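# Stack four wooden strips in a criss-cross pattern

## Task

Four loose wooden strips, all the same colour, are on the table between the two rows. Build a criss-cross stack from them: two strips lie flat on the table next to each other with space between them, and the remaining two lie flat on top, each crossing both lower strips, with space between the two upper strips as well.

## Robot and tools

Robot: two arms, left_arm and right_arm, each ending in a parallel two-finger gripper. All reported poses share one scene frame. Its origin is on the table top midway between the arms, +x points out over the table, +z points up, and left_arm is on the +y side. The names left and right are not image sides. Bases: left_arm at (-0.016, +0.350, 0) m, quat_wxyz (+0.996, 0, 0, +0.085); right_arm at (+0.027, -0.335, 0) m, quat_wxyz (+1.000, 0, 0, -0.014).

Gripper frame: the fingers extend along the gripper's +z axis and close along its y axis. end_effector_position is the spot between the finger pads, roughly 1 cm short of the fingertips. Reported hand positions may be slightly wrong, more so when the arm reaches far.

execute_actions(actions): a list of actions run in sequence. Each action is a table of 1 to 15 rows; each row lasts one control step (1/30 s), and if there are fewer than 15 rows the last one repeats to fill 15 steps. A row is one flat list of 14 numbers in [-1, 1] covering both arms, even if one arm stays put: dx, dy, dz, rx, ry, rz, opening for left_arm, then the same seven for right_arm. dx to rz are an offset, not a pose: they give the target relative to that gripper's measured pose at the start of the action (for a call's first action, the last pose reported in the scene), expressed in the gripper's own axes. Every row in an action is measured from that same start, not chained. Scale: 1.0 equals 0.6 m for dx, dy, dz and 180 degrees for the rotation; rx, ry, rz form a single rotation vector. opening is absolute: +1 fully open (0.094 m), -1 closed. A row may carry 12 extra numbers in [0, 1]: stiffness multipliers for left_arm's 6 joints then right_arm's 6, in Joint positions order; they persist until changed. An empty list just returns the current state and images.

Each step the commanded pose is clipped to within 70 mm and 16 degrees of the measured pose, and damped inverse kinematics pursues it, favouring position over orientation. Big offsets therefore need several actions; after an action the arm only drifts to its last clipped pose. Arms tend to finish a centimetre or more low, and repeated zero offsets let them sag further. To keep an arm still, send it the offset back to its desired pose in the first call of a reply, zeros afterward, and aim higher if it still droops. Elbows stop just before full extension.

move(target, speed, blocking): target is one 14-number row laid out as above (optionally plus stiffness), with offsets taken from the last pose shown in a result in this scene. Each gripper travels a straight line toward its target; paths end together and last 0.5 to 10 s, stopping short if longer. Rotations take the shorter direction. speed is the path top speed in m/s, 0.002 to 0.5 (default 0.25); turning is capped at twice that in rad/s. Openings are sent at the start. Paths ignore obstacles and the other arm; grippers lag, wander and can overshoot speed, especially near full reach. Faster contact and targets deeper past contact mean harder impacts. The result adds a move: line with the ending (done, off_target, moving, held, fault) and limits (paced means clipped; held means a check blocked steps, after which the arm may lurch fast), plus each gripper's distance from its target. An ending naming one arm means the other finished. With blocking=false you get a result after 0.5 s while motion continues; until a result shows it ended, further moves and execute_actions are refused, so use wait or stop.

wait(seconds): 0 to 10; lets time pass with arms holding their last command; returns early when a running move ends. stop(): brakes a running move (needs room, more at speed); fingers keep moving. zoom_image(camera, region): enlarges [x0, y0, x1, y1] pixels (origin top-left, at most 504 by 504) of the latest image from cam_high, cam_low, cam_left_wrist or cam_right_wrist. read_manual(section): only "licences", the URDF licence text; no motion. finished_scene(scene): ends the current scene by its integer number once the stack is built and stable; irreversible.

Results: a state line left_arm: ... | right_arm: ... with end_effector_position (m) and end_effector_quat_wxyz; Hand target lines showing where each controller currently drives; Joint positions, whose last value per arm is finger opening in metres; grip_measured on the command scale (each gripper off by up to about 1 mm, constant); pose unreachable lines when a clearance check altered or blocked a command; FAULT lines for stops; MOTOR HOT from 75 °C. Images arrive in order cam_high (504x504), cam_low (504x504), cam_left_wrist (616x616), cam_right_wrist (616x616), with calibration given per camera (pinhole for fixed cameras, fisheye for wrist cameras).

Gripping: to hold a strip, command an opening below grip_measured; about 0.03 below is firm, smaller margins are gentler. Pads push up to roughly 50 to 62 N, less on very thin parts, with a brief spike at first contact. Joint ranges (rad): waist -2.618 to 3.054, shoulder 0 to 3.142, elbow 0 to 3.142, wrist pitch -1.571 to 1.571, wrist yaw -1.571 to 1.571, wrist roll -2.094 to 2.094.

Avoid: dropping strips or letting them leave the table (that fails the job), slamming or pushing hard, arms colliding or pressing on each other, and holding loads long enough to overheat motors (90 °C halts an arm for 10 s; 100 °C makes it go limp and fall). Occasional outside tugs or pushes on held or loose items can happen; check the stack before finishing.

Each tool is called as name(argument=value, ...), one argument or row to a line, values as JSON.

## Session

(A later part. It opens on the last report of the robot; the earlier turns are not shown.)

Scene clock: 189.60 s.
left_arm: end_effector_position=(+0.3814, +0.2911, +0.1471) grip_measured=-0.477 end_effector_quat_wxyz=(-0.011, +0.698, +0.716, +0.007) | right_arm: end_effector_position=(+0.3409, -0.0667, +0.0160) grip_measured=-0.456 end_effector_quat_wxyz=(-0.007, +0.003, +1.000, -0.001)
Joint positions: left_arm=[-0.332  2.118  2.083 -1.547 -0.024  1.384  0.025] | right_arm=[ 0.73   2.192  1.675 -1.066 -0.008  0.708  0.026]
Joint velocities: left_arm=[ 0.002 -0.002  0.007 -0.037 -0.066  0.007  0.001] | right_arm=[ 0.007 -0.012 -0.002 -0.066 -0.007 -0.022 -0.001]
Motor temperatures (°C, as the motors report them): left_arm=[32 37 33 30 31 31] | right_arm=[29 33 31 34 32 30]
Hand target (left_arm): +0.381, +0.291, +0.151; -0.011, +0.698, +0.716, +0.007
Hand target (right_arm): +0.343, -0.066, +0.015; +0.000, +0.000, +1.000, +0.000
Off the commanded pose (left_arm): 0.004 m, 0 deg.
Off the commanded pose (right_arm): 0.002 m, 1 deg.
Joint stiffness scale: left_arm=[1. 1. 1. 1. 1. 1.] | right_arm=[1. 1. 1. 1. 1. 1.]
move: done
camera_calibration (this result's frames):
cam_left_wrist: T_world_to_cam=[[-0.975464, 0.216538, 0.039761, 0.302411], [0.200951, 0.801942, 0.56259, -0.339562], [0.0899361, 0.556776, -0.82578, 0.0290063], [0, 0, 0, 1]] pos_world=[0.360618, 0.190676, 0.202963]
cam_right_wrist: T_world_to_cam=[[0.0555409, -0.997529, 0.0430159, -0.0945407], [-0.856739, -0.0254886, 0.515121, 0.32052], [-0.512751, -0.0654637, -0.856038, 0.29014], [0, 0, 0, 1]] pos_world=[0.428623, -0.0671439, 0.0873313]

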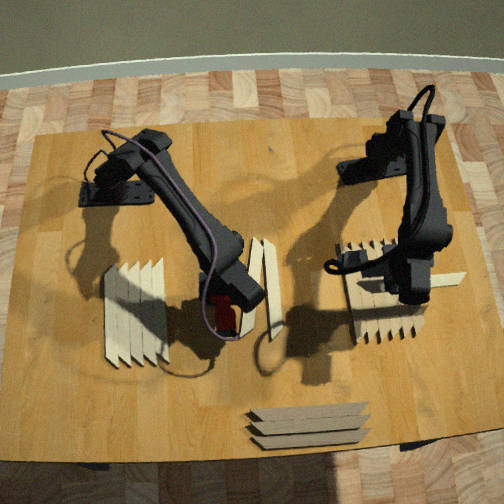

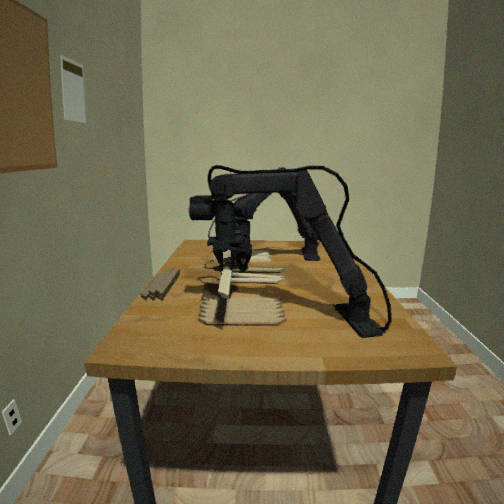

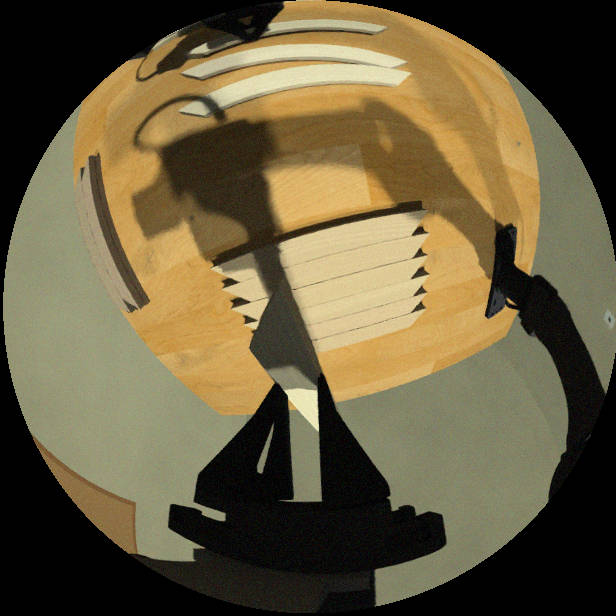

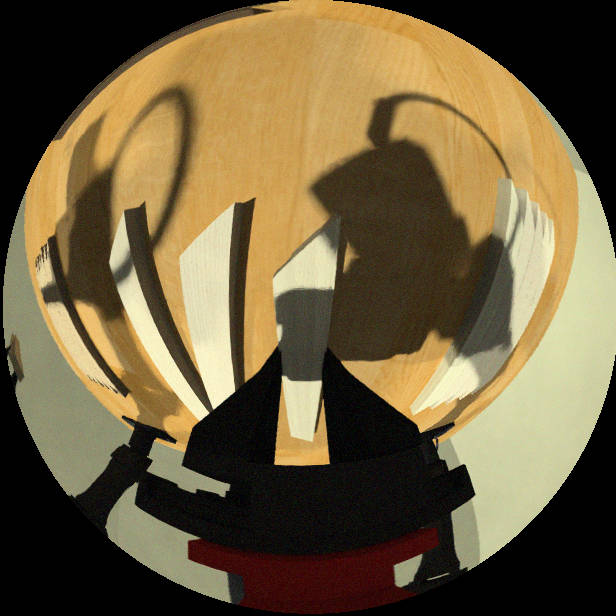

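execute_actions(
  actions=[
    [[0,0,-0.006,0,0,0,-0.51,0,0,0,0,0,0,-0.45],[0,0,-0.006,0,0,0,-0.51,0,0,0,0,0,0,-0.42],[0,0,-0.006,0,0,0,-0.51,0,0,0,0,0,0,-0.38],[0,0,-0.006,0,0,0,-0.51,0,0,0,0,0,0,-0.34],[0,0,-0.006,0,0,0,-0.51,0,0,0,0,0,0,-0.30],[0,0,-0.006,0,0,0,-0.51,0,0,0,0,0,0,-0.26],[0,0,-0.006,0,0,0,-0.51,0,0,0,0,0,0,-0.22]],
  ],
)

zoom_image(
  camera="cam_right_wrist",
  region=[100, 180, 360, 440],
)

Scene clock: 193.80 s.
left_arm: end_effector_position=(+0.3814, +0.2911, +0.1471) grip_measured=-0.477 end_effector_quat_wxyz=(-0.011, +0.698, +0.716, +0.007) | right_arm: end_effector_position=(+0.3411, -0.0666, +0.0160) grip_measured=-0.222 end_effector_quat_wxyz=(-0.007, +0.003, +1.000, -0.001)
Joint positions: left_arm=[-0.332  2.118  2.083 -1.547 -0.024  1.384  0.025] | right_arm=[ 0.73   2.192  1.675 -1.065 -0.008  0.708  0.037]
Joint velocities: left_arm=[ 0.012 -0.002 -0.012 -0.022  0.007 -0.037 -0.   ] | right_arm=[-0.007  0.002 -0.007  0.066 -0.051 -0.007 -0.001]
Motor temperatures (°C, as the motors report them): left_arm=[32 37 33 30 31 31] | right_arm=[29 33 30 34 32 30]
Hand target (left_arm): +0.381, +0.291, +0.151; -0.011, +0.698, +0.716, +0.007
Hand target (right_arm): +0.341, -0.067, +0.016; -0.007, +0.003, +1.000, -0.001
Off the commanded pose (left_arm): 0.004 m, 0 deg.
Off the commanded pose (right_arm): 0.000 m, 0 deg.
Joint stiffness scale: left_arm=[1. 1. 1. 1. 1. 1.] | right_arm=[1. 1. 1. 1. 1. 1.]
camera_calibration (this result's frames):
cam_left_wrist: T_world_to_cam=[[-0.975464, 0.216538, 0.039761, 0.302411], [0.200951, 0.801942, 0.56259, -0.339562], [0.0899361, 0.556776, -0.82578, 0.0290063], [0, 0, 0, 1]] pos_world=[0.360618, 0.190676, 0.202963]
cam_right_wrist: T_world_to_cam=[[0.0555036, -0.997561, 0.0423275, -0.0943478], [-0.857189, -0.0258688, 0.514353, 0.320853], [-0.512003, -0.0648311, -0.856534, 0.290056], [0, 0, 0, 1]] pos_world=[0.428778, -0.067013, 0.0874042]

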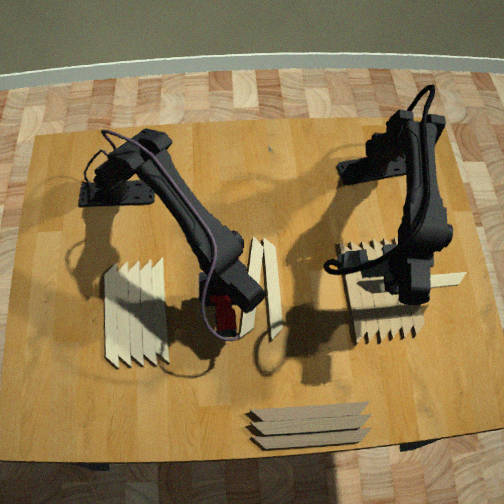

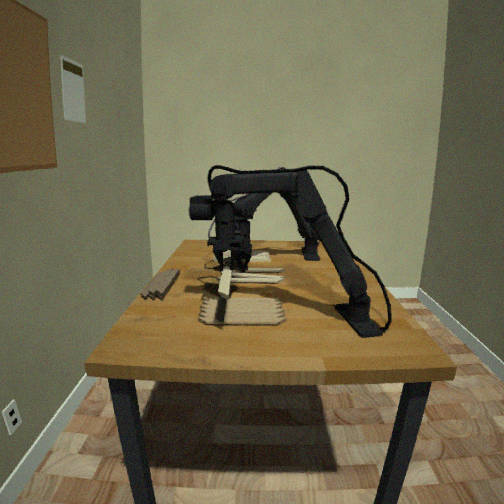

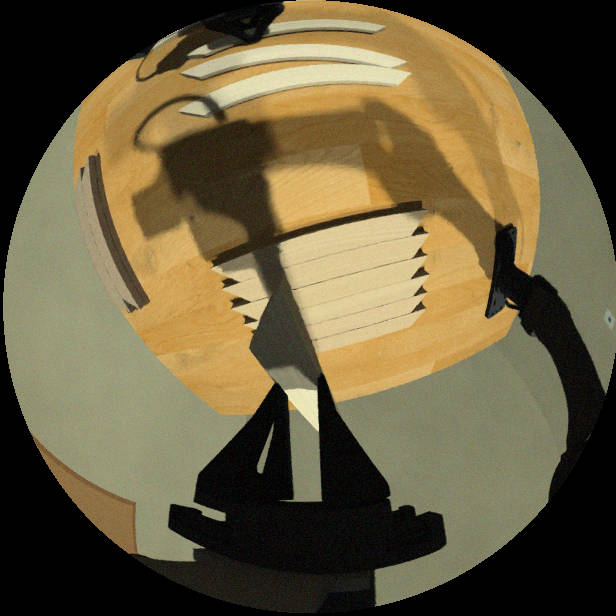

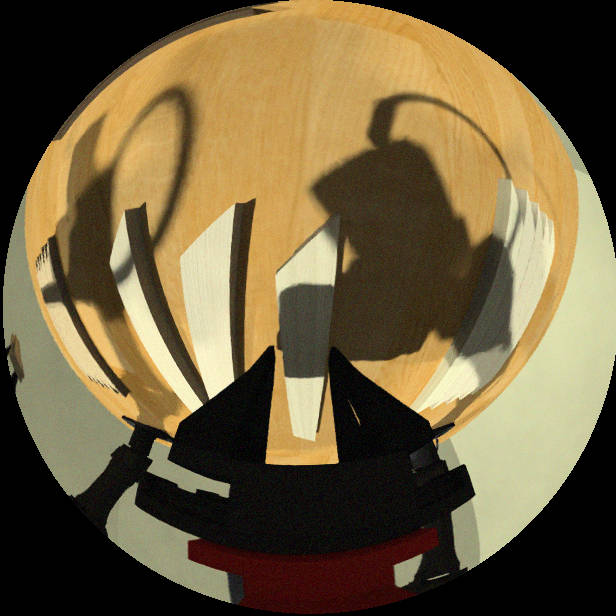

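Region (100, 180, 360, 440) of cam_right_wrist's 616x616 image, scaled by 1.938, with more detail than that image has.

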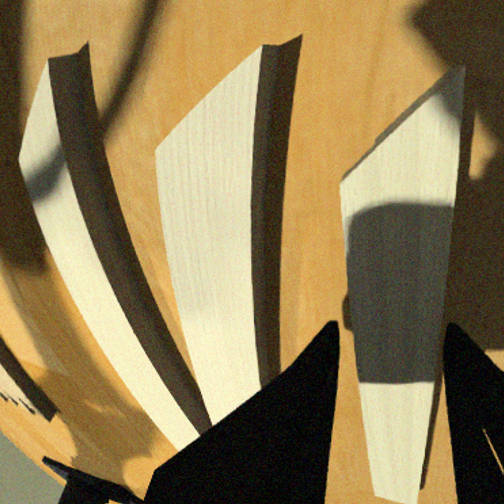

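move(
  target=[0,0,-0.006,0,0,0,-0.51, 0,0,-0.08,0,-0.0045,0,-0.22],
  speed=0.15,
)

Scene clock: 208.80 s.
left_arm: end_effector_position=(+0.3814, +0.2911, +0.1471) grip_measured=-0.477 end_effector_quat_wxyz=(-0.011, +0.698, +0.716, +0.007) | right_arm: end_effector_position=(+0.3379, -0.0692, +0.0510) grip_measured=-0.222 end_effector_quat_wxyz=(-0.012, +0.003, +1.000, -0.005)
Joint positions: left_arm=[-0.332  2.118  2.083 -1.547 -0.024  1.384  0.025] | right_arm=[ 0.73   2.159  1.763 -1.2   -0.008  0.708  0.037]
Joint velocities: left_arm=[-0.012 -0.002  0.002  0.051  0.007 -0.007 -0.   ] | right_arm=[-0.002 -0.002  0.002 -0.037  0.007 -0.081  0.   ]
Motor temperatures (°C, as the motors report them): left_arm=[32 37 34 29 31 31] | right_arm=[29 33 30 33 32 30]
Hand target (left_arm): +0.381, +0.291, +0.151; -0.011, +0.698, +0.716, +0.007
Hand target (right_arm): +0.341, -0.067, +0.064; +0.001, +0.003, +1.000, -0.001
Off the commanded pose (left_arm): 0.004 m, 0 deg.
Off the commanded pose (right_arm): 0.014 m, 2 deg.
Joint stiffness scale: left_arm=[1. 1. 1. 1. 1. 1.] | right_arm=[1. 1. 1. 1. 1. 1.]
move: off_target (right_arm)
camera_calibration (this result's frames):
cam_left_wrist: T_world_to_cam=[[-0.975464, 0.216538, 0.039761, 0.302411], [0.200951, 0.801942, 0.56259, -0.339562], [0.0899361, 0.556776, -0.82578, 0.0290063], [0, 0, 0, 1]] pos_world=[0.360618, 0.190676, 0.202963]
cam_right_wrist: T_world_to_cam=[[0.0560056, -0.997137, 0.0508137, -0.098894], [-0.851593, -0.0211395, 0.523777, 0.298023], [-0.521203, -0.072607, -0.850338, 0.320502], [0, 0, 0, 1]] pos_world=[0.426379, -0.0690402, 0.121463]

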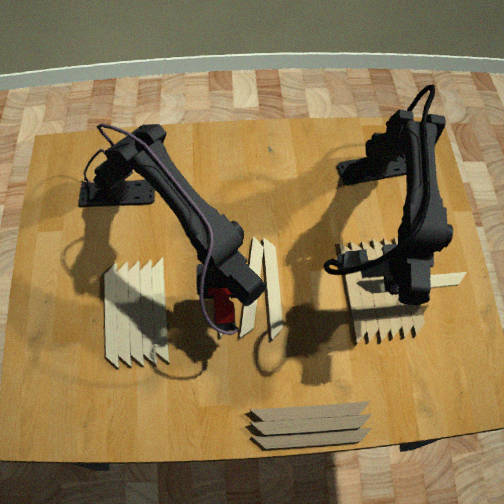

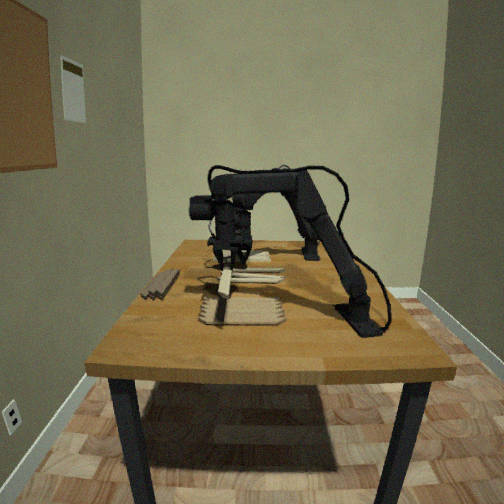

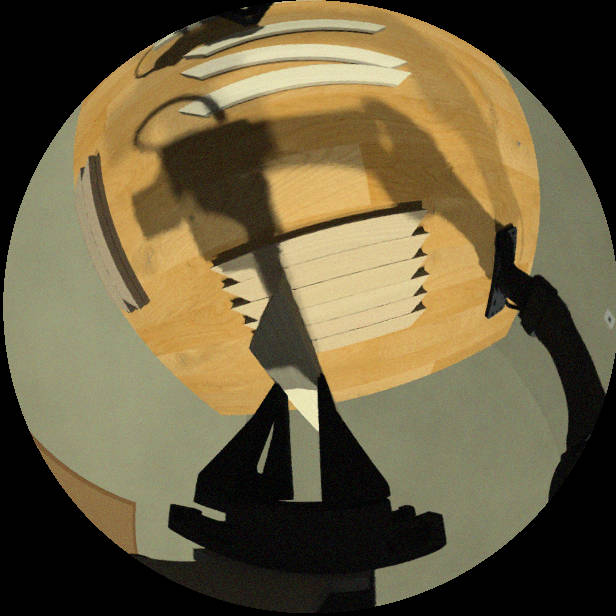

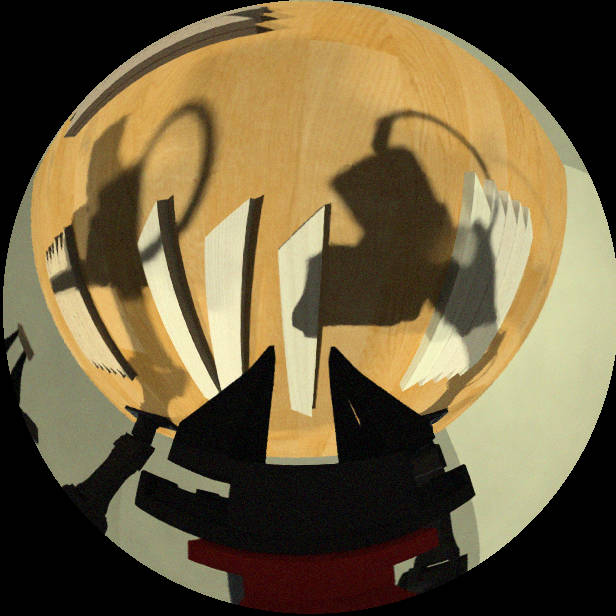

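move(
  target=[0,0,-0.006,0,0,0,-0.51, 0.004,0.107,-0.004,-0.0039,-0.0073,0.0592,-0.22],
  speed=0.2,
)

Scene clock: 211.83 s.
left_arm: end_effector_position=(+0.3814, +0.2911, +0.1471) grip_measured=-0.477 end_effector_quat_wxyz=(-0.011, +0.698, +0.716, +0.007) | right_arm: end_effector_position=(+0.3335, -0.0062, +0.0471) grip_measured=-0.222 end_effector_quat_wxyz=(-0.005, +0.092, +0.996, -0.000)
Joint positions: left_arm=[-0.332  2.118  2.083 -1.547 -0.024  1.384  0.025] | right_arm=[ 0.844  2.32   2.015 -1.272 -0.008  1.     0.037]
Joint velocities: left_arm=[ 0.002  0.002  0.007 -0.066  0.051  0.037 -0.001] | right_arm=[-0.002  0.017 -0.022 -0.007 -0.007  0.007 -0.   ]
Motor temperatures (°C, as the motors report them): left_arm=[32 37 34 29 31 31] | right_arm=[29 33 31 33 32 30]
Hand target (left_arm): +0.381, +0.291, +0.151; -0.011, +0.698, +0.716, +0.007
Hand target (right_arm): +0.337, -0.005, +0.053; +0.001, +0.096, +0.995, -0.001
Off the commanded pose (left_arm): 0.004 m, 0 deg.
Off the commanded pose (right_arm): 0.006 m, 1 deg.
Joint stiffness scale: left_arm=[1. 1. 1. 1. 1. 1.] | right_arm=[1. 1. 1. 1. 1. 1.]
move: done
camera_calibration (this result's frames):
cam_left_wrist: T_world_to_cam=[[-0.975464, 0.216538, 0.039761, 0.302411], [0.200951, 0.801942, 0.56259, -0.339562], [0.0899361, 0.556776, -0.82578, 0.0290063], [0, 0, 0, 1]] pos_world=[0.360618, 0.190676, 0.202963]
cam_right_wrist: T_world_to_cam=[[-0.122274, -0.991589, 0.0424321, 0.0243338], [-0.849924, 0.126691, 0.511448, 0.298595], [-0.512522, 0.0264726, -0.858266, 0.317583], [0, 0, 0, 1]] pos_world=[0.419527, -0.0221075, 0.118822]

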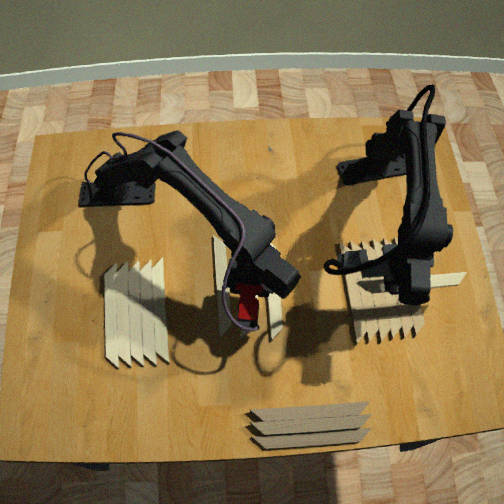

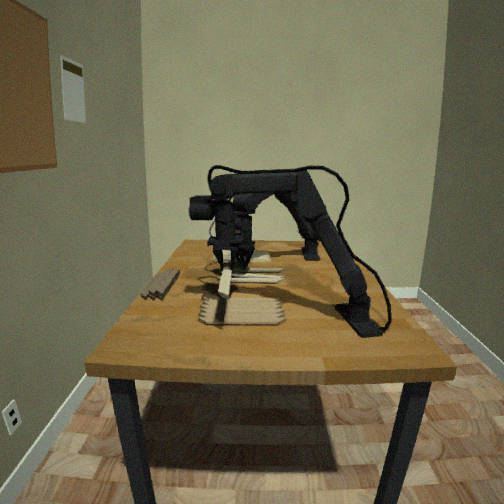

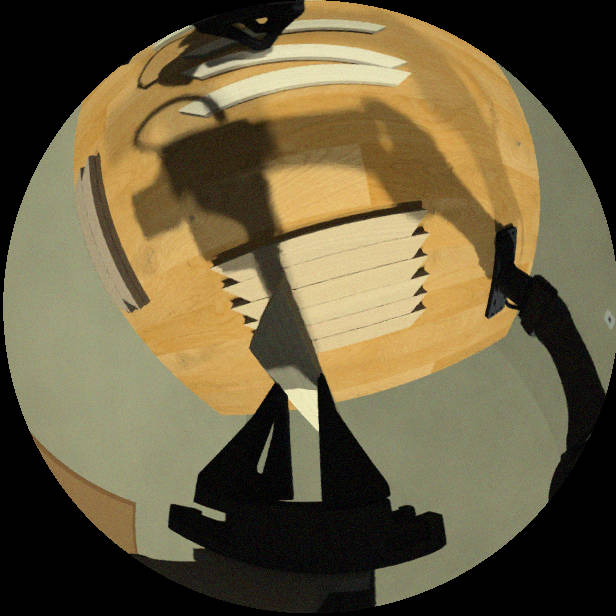

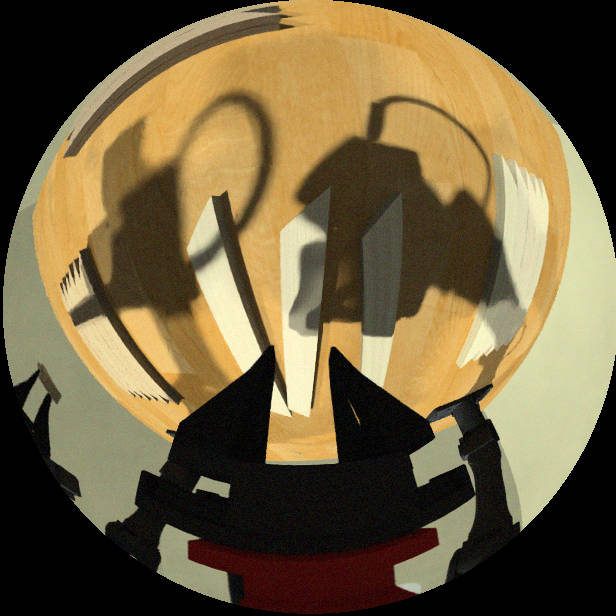

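move(
  target=[0,0,-0.006,0,0,0,-0.51, -0.0007,0.0035,0.054,0,-0.003,0.002,-0.22],
  speed=0.07,
)

zoom_image(
  camera="cam_right_wrist",
  region=[220, 180, 400, 440],
)

Scene clock: 215.20 s.
left_arm: end_effector_position=(+0.3814, +0.2911, +0.1471) grip_measured=-0.477 end_effector_quat_wxyz=(-0.011, +0.698, +0.716, +0.007) | right_arm: end_effector_position=(+0.3337, -0.0058, +0.0164) grip_measured=-0.222 end_effector_quat_wxyz=(-0.007, +0.094, +0.996, -0.002)
Joint positions: left_arm=[-0.332  2.118  2.083 -1.547 -0.024  1.384  0.025] | right_arm=[ 0.844  2.345  1.936 -1.173 -0.008  1.004  0.037]
Joint velocities: left_arm=[-0.002 -0.002 -0.002 -0.081 -0.11  -0.037  0.   ] | right_arm=[-0.002  0.002  0.007  0.007 -0.125 -0.007  0.001]
Motor temperatures (°C, as the motors report them): left_arm=[32 37 34 29 31 31] | right_arm=[29 33 31 33 32 30]
Hand target (left_arm): +0.381, +0.291, +0.151; -0.011, +0.698, +0.716, +0.007
Hand target (right_arm): +0.334, -0.004, +0.015; -0.000, +0.095, +0.995, -0.001
Off the commanded pose (left_arm): 0.004 m, 0 deg.
Off the commanded pose (right_arm): 0.002 m, 1 deg.
Joint stiffness scale: left_arm=[1. 1. 1. 1. 1. 1.] | right_arm=[1. 1. 1. 1. 1. 1.]
move: done
camera_calibration (this result's frames):
cam_left_wrist: T_world_to_cam=[[-0.975464, 0.216538, 0.039761, 0.302411], [0.200951, 0.801942, 0.56259, -0.339562], [0.0899361, 0.556776, -0.82578, 0.0290063], [0, 0, 0, 1]] pos_world=[0.360618, 0.190676, 0.202963]
cam_right_wrist: T_world_to_cam=[[-0.126997, -0.990805, 0.0466595, 0.0274802], [-0.846985, 0.132804, 0.514762, 0.31333], [-0.516226, 0.0258532, -0.856062, 0.292526], [0, 0, 0, 1]] pos_world=[0.419885, -0.0219467, 0.0878479]

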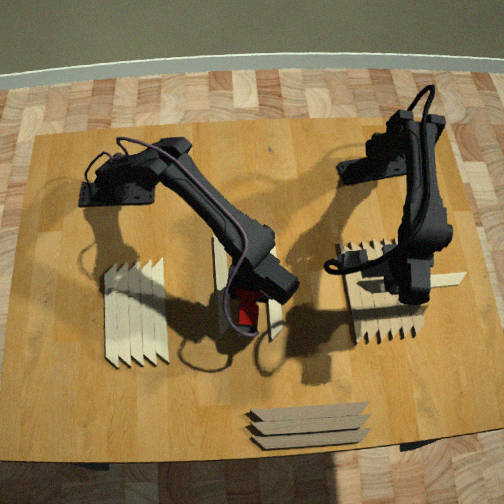

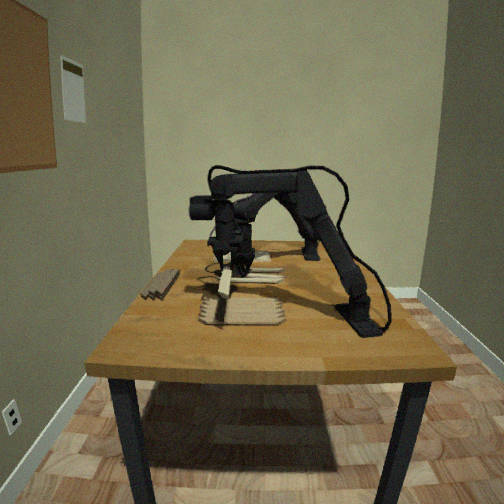

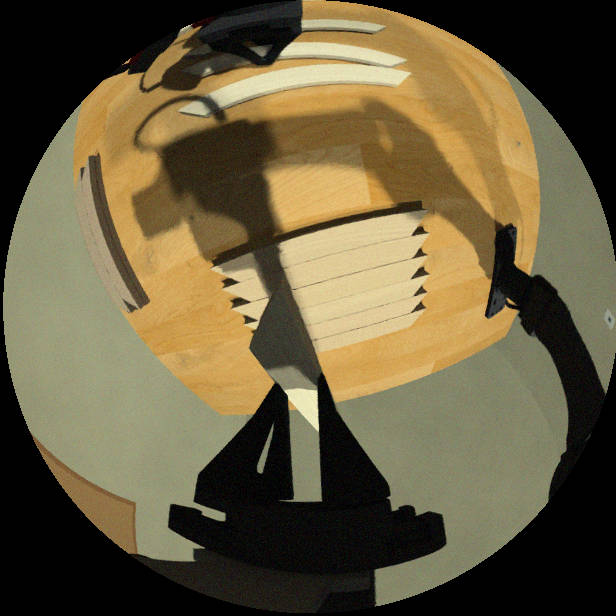

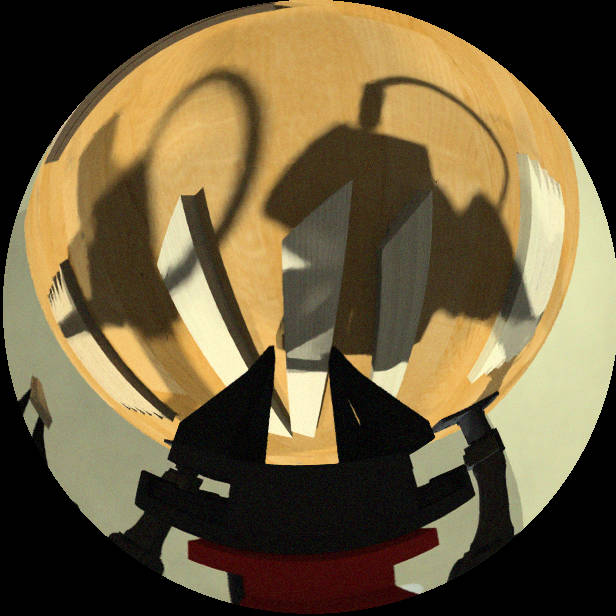

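Region (220, 180, 400, 440) of cam_right_wrist's 616x616 image, scaled by 1.938, with more detail than that image has; it fills the left 349 columns of this view, and the rest is white.

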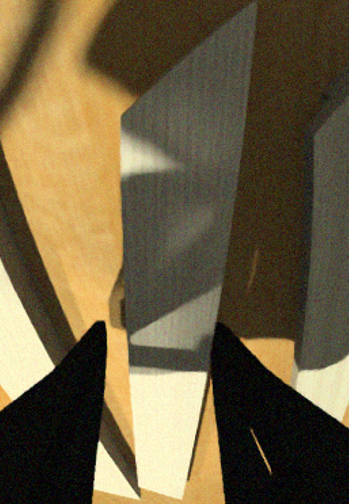

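execute_actions(
  actions=[
    [[0,0,-0.006,0,0,0,-0.51,0,0,0,0,0,0,-0.26],[0,0,-0.006,0,0,0,-0.51,0,0,0,0,0,0,-0.30],[0,0,-0.006,0,0,0,-0.51,0,0,0,0,0,0,-0.33],[0,0,-0.006,0,0,0,-0.51,0,0,0,0,0,0,-0.36],[0,0,-0.006,0,0,0,-0.51,0,0,0,0,0,0,-0.39],[0,0,-0.006,0,0,0,-0.51,0,0,0,0,0,0,-0.41],[0,0,-0.006,0,0,0,-0.51,0,0,0,0,0,0,-0.43],[0,0,-0.006,0,0,0,-0.51,0,0,0,0,0,0,-0.45],[0,0,-0.006,0,0,0,-0.51,0,0,0,0,0,0,-0.465],[0,0,-0.006,0,0,0,-0.51,0,0,0,0,0,0,-0.48],[0,0,-0.006,0,0,0,-0.51,0,0,0,0,0,0,-0.495]],
  ],
)

Scene clock: 217.90 s.
left_arm: end_effector_position=(+0.3814, +0.2911, +0.1471) grip_measured=-0.477 end_effector_quat_wxyz=(-0.011, +0.698, +0.716, +0.007) | right_arm: end_effector_position=(+0.3338, -0.0055, +0.0164) grip_measured=-0.473 end_effector_quat_wxyz=(-0.007, +0.095, +0.995, -0.001)
Joint positions: left_arm=[-0.332  2.118  2.083 -1.547 -0.024  1.384  0.025] | right_arm=[ 0.844  2.345  1.936 -1.172 -0.009  1.005  0.025]
Joint velocities: left_arm=[-0.002  0.012  0.012 -0.007  0.037  0.022 -0.001] | right_arm=[-0.007 -0.007  0.002 -0.022  0.051 -0.066  0.001]
Motor temperatures (°C, as the motors report them): left_arm=[32 37 34 29 31 31] | right_arm=[29 34 31 33 32 30]
Hand target (left_arm): +0.381, +0.291, +0.151; -0.011, +0.698, +0.716, +0.007
Hand target (right_arm): +0.334, -0.006, +0.016; -0.007, +0.095, +0.995, -0.002
Off the commanded pose (left_arm): 0.004 m, 0 deg.
Off the commanded pose (right_arm): 0.000 m, 0 deg.
Joint stiffness scale: left_arm=[1. 1. 1. 1. 1. 1.] | right_arm=[1. 1. 1. 1. 1. 1.]
camera_calibration (this result's frames):
cam_left_wrist: T_world_to_cam=[[-0.975464, 0.216538, 0.039761, 0.302411], [0.200951, 0.801942, 0.56259, -0.339562], [0.0899361, 0.556776, -0.82578, 0.0290063], [0, 0, 0, 1]] pos_world=[0.360618, 0.190676, 0.202963]
cam_right_wrist: T_world_to_cam=[[-0.127406, -0.99083, 0.0449835, 0.0280307], [-0.847186, 0.132296, 0.514562, 0.313487], [-0.515794, 0.0274487, -0.856273, 0.292465], [0, 0, 0, 1]] pos_world=[0.420005, -0.0217272, 0.0878606]

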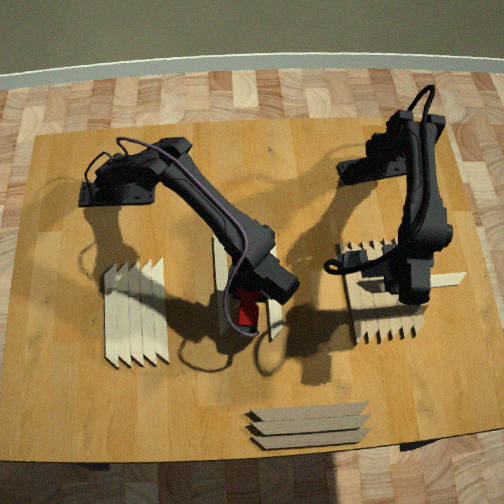

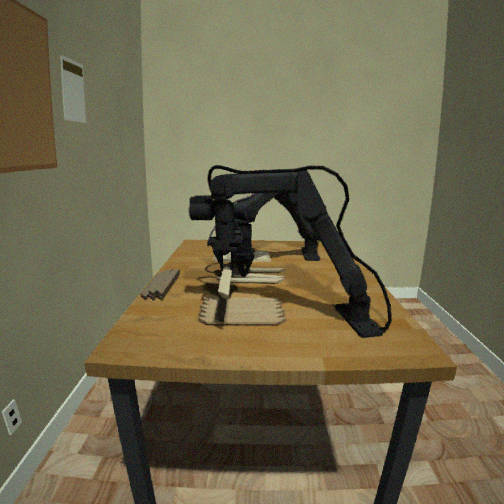

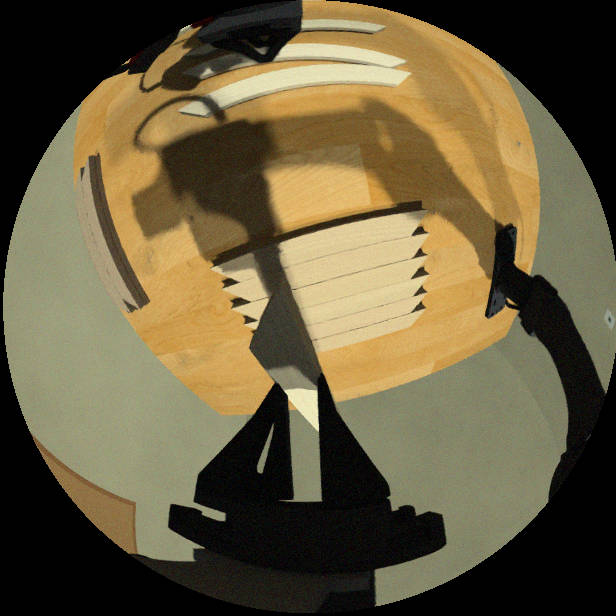

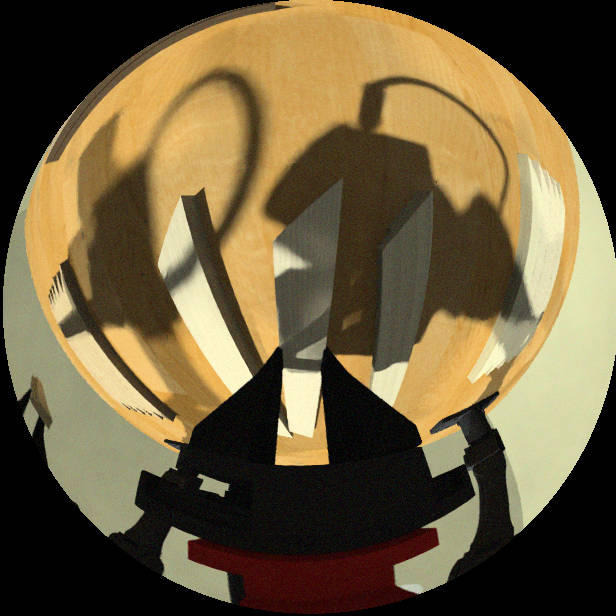

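move(
  target=[0,0,-0.006,0,0,0,-0.51, 0,0,-0.095,0,-0.0045,0,-0.51],
  speed=0.12,
)

Scene clock: 219.93 s.
left_arm: end_effector_position=(+0.3814, +0.2911, +0.1471) grip_measured=-0.477 end_effector_quat_wxyz=(-0.011, +0.698, +0.716, +0.007) | right_arm: end_effector_position=(+0.3312, -0.0083, +0.0559) grip_measured=-0.473 end_effector_quat_wxyz=(-0.014, +0.095, +0.995, -0.011)
Joint positions: left_arm=[-0.332  2.118  2.083 -1.547 -0.024  1.384  0.025] | right_arm=[ 0.844  2.338  2.08  -1.348 -0.009  1.005  0.025]
Joint velocities: left_arm=[ 0.007  0.002 -0.007 -0.051 -0.037 -0.007  0.   ] | right_arm=[ 0.007 -0.002  0.002 -0.051  0.037 -0.007  0.   ]
Motor temperatures (°C, as the motors report them): left_arm=[32 37 34 29 31 31] | right_arm=[29 34 31 33 32 30]
Hand target (left_arm): +0.381, +0.291, +0.151; -0.011, +0.698, +0.716, +0.007
Hand target (right_arm): +0.334, -0.006, +0.073; +0.000, +0.095, +0.996, -0.002
Off the commanded pose (left_arm): 0.004 m, 0 deg.
Off the commanded pose (right_arm): 0.018 m, 2 deg.
Joint stiffness scale: left_arm=[1. 1. 1. 1. 1. 1.] | right_arm=[1. 1. 1. 1. 1. 1.]
move: off_target (right_arm)
camera_calibration (this result's frames):
cam_left_wrist: T_world_to_cam=[[-0.975464, 0.216538, 0.039761, 0.302411], [0.200951, 0.801942, 0.56259, -0.339562], [0.0899361, 0.556776, -0.82578, 0.0290063], [0, 0, 0, 1]] pos_world=[0.360618, 0.190676, 0.202963]
cam_right_wrist: T_world_to_cam=[[-0.126488, -0.989855, 0.064711, 0.0217233], [-0.838475, 0.141546, 0.526236, 0.287838], [-0.530057, 0.0123038, -0.847872, 0.3291], [0, 0, 0, 1]] pos_world=[0.418534, -0.0232885, 0.126158]

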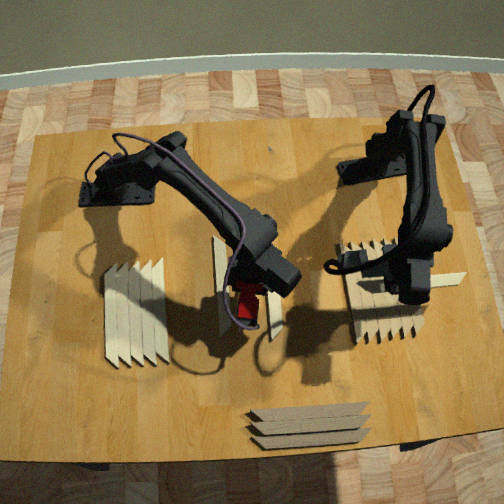

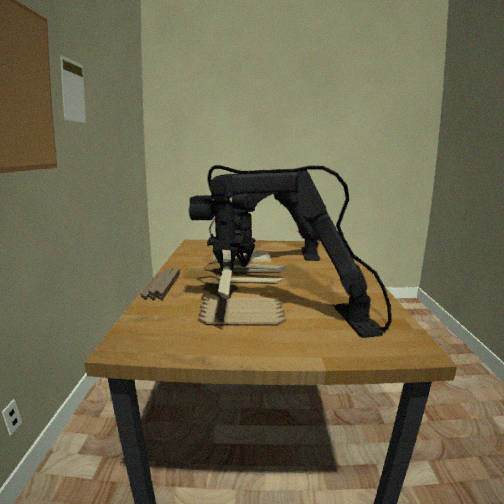

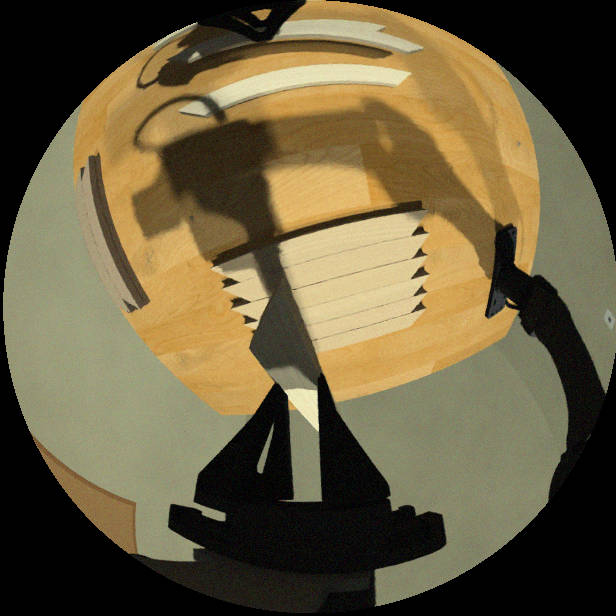

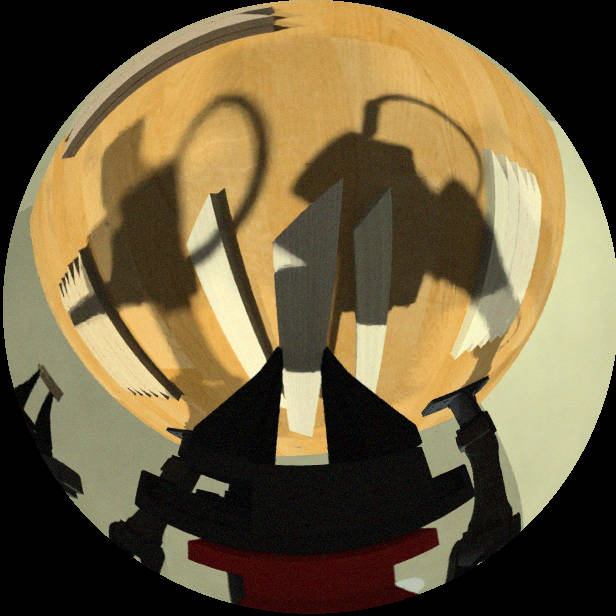

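move(
  target=[0,0,-0.006,0,0,0,-0.51, 0.1388,0.0043,-0.0035,0.0015,-0.0129,-0.5605,-0.51],
  speed=0.4,
)

Scene clock: 229.13 s.
left_arm: end_effector_position=(+0.3814, +0.2911, +0.1471) grip_measured=-0.477 end_effector_quat_wxyz=(-0.011, +0.698, +0.716, +0.007) | right_arm: end_effector_position=(+0.2509, +0.0058, +0.0498) grip_measured=-0.474 end_effector_quat_wxyz=(+0.019, +0.702, -0.712, +0.007)
Joint positions: left_arm=[-0.332  2.118  2.083 -1.547 -0.024  1.384  0.025] | right_arm=[ 1.018  2.17   1.777 -1.218  0.006 -0.567  0.025]
Joint velocities: left_arm=[-0.007 -0.007 -0.007 -0.007  0.022 -0.007 -0.001] | right_arm=[-0.027  0.002 -0.012 -0.007 -0.066  0.007 -0.001]
Motor temperatures (°C, as the motors report them): left_arm=[32 37 34 29 31 31] | right_arm=[29 35 31 33 32 30]
Hand target (left_arm): +0.381, +0.291, +0.151; -0.011, +0.698, +0.716, +0.007
Hand target (right_arm): +0.250, +0.010, +0.059; +0.000, +0.707, -0.707, +0.002
Off the commanded pose (left_arm): 0.004 m, 0 deg.
Off the commanded pose (right_arm): 0.011 m, 2 deg.
Joint stiffness scale: left_arm=[1. 1. 1. 1. 1. 1.] | right_arm=[1. 1. 1. 1. 1. 1.]
move: off_target (right_arm)
camera_calibration (this result's frames):
cam_left_wrist: T_world_to_cam=[[-0.975464, 0.216538, 0.039761, 0.302411], [0.200951, 0.801942, 0.56259, -0.339562], [0.0899361, 0.556776, -0.82578, 0.0290063], [0, 0, 0, 1]] pos_world=[0.360618, 0.190676, 0.202963]
cam_right_wrist: T_world_to_cam=[[0.998588, 0.0480458, 0.0226793, -0.260285], [0.0285183, -0.844883, 0.53419, 0.00954959], [0.044827, -0.532789, -0.84506, 0.140018], [0, 0, 0, 1]] pos_world=[0.253369, 0.095174, 0.119126]

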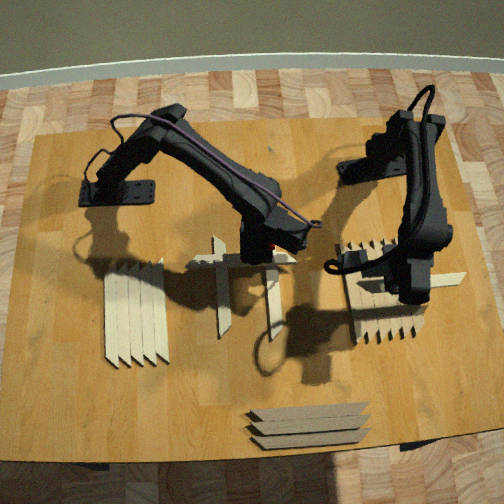

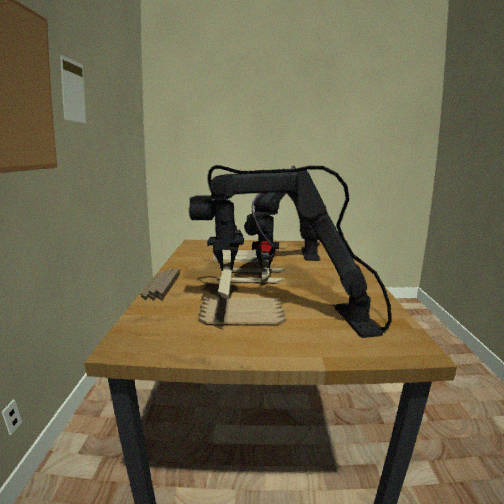

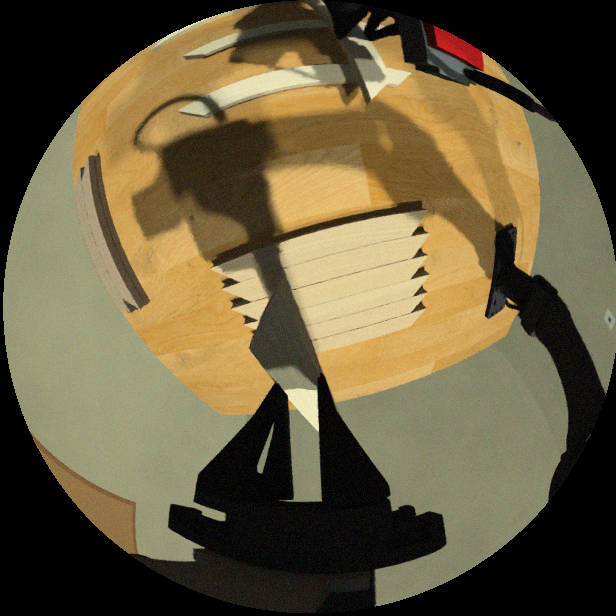

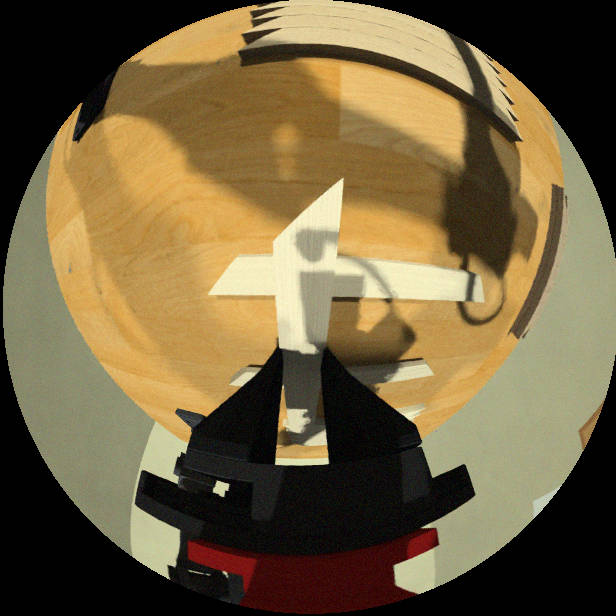

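move(
  target=[0,0,-0.006,0,0,0,-0.51, -0.005,-0.0023,0.0432,0.0054,-0.0117,-0.0045,-0.51],
  speed=0.05,
)

zoom_image(
  camera="cam_high",
  region=[170, 200, 330, 350],
)

zoom_image(
  camera="cam_low",
  region=[225, 235, 315, 295],
)

Scene clock: 237.13 s.
left_arm: end_effector_position=(+0.3814, +0.2911, +0.1471) grip_measured=-0.477 end_effector_quat_wxyz=(-0.011, +0.698, +0.716, +0.007) | right_arm: end_effector_position=(+0.2484, +0.0020, +0.0283) grip_measured=-0.474 end_effector_quat_wxyz=(+0.018, +0.705, -0.709, +0.007)
Joint positions: left_arm=[-0.332  2.118  2.083 -1.547 -0.024  1.384  0.025] | right_arm=[ 1.018  2.167  1.684 -1.126  0.006 -0.574  0.025]
Joint velocities: left_arm=[ 0.012  0.002 -0.007  0.022 -0.051 -0.051  0.   ] | right_arm=[-0.012 -0.027 -0.017 -0.022  0.007 -0.007 -0.001]
Motor temperatures (°C, as the motors report them): left_arm=[32 38 34 29 31 31] | right_arm=[29 35 31 33 32 30]
Hand target (left_arm): +0.381, +0.291, +0.151; -0.011, +0.698, +0.716, +0.007
Hand target (right_arm): +0.252, +0.008, +0.024; +0.001, +0.707, -0.707, +0.001
Off the commanded pose (left_arm): 0.004 m, 0 deg.
Off the commanded pose (right_arm): 0.008 m, 2 deg.
Joint stiffness scale: left_arm=[1. 1. 1. 1. 1. 1.] | right_arm=[1. 1. 1. 1. 1. 1.]
move: done
camera_calibration (this result's frames):
cam_left_wrist: T_world_to_cam=[[-0.975464, 0.216538, 0.039761, 0.302411], [0.200951, 0.801942, 0.56259, -0.339562], [0.0899361, 0.556776, -0.82578, 0.0290063], [0, 0, 0, 1]] pos_world=[0.360618, 0.190676, 0.202963]
cam_right_wrist: T_world_to_cam=[[0.99817, 0.0556096, 0.0237648, -0.257027], [0.0344392, -0.845732, 0.532495, 0.0164764], [0.0497104, -0.530702, -0.8461, 0.118654], [0, 0, 0, 1]] pos_world=[0.250091, 0.0911978, 0.0977279]

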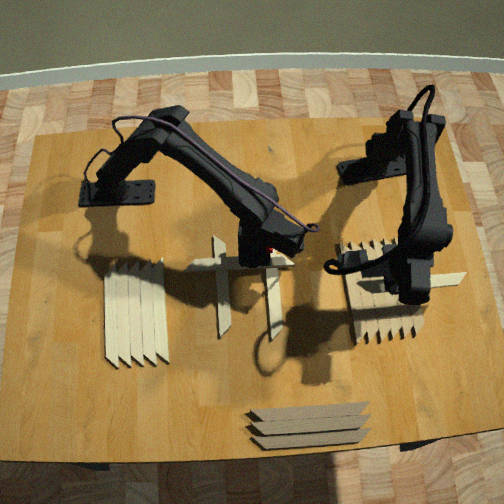

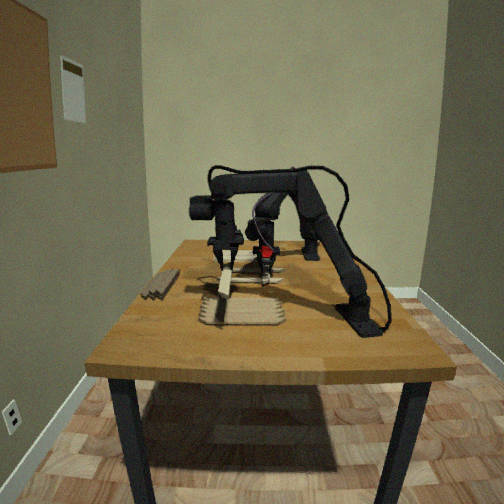

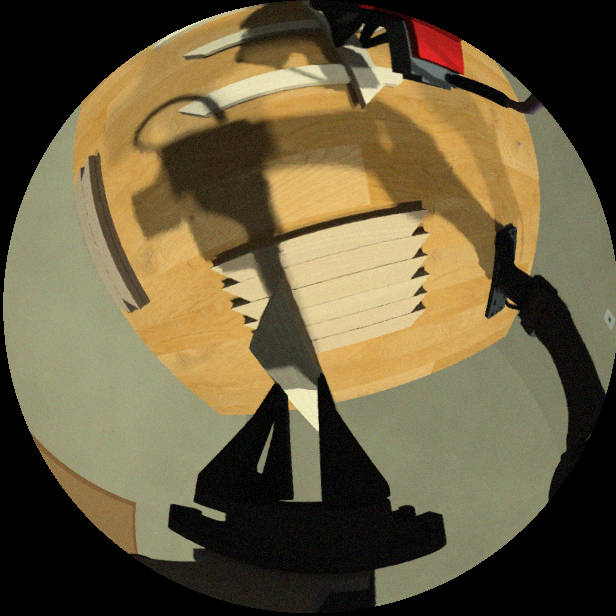

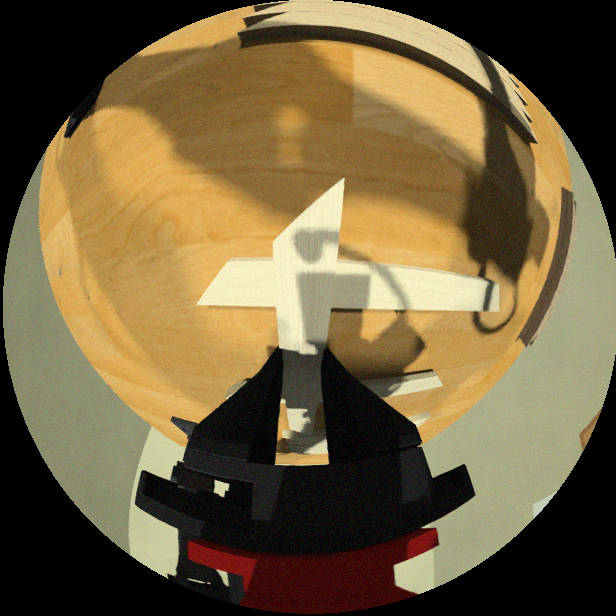

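Region (170, 200, 330, 350) of cam_high's 504x504 image, scaled by 3.150, with more detail than that image has; it fills the top 472 rows of this view, and the rest is white.

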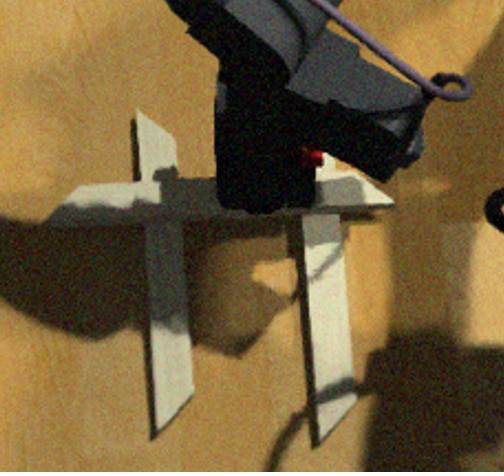

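Region (225, 235, 315, 295) of cam_low's 504x504 image, scaled by 5.600, with more detail than that image has.

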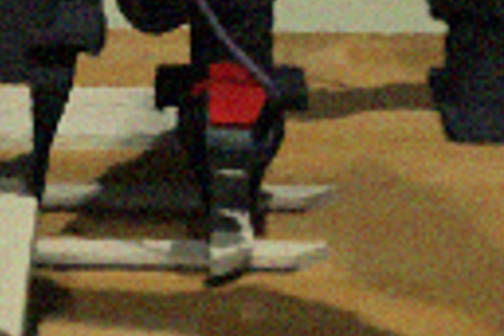

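zoom_image(
  camera="cam_left_wrist",
  region=[290, 0, 430, 120],
)

Region (290, 0, 430, 120) of cam_left_wrist's 616x616 image, scaled by 3.600, with more detail than that image has; it fills the top 432 rows of this view, and the rest is white.

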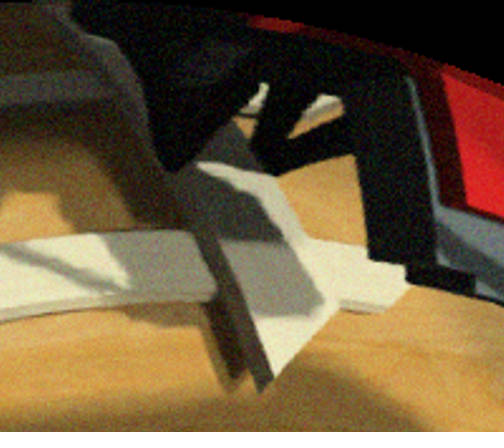

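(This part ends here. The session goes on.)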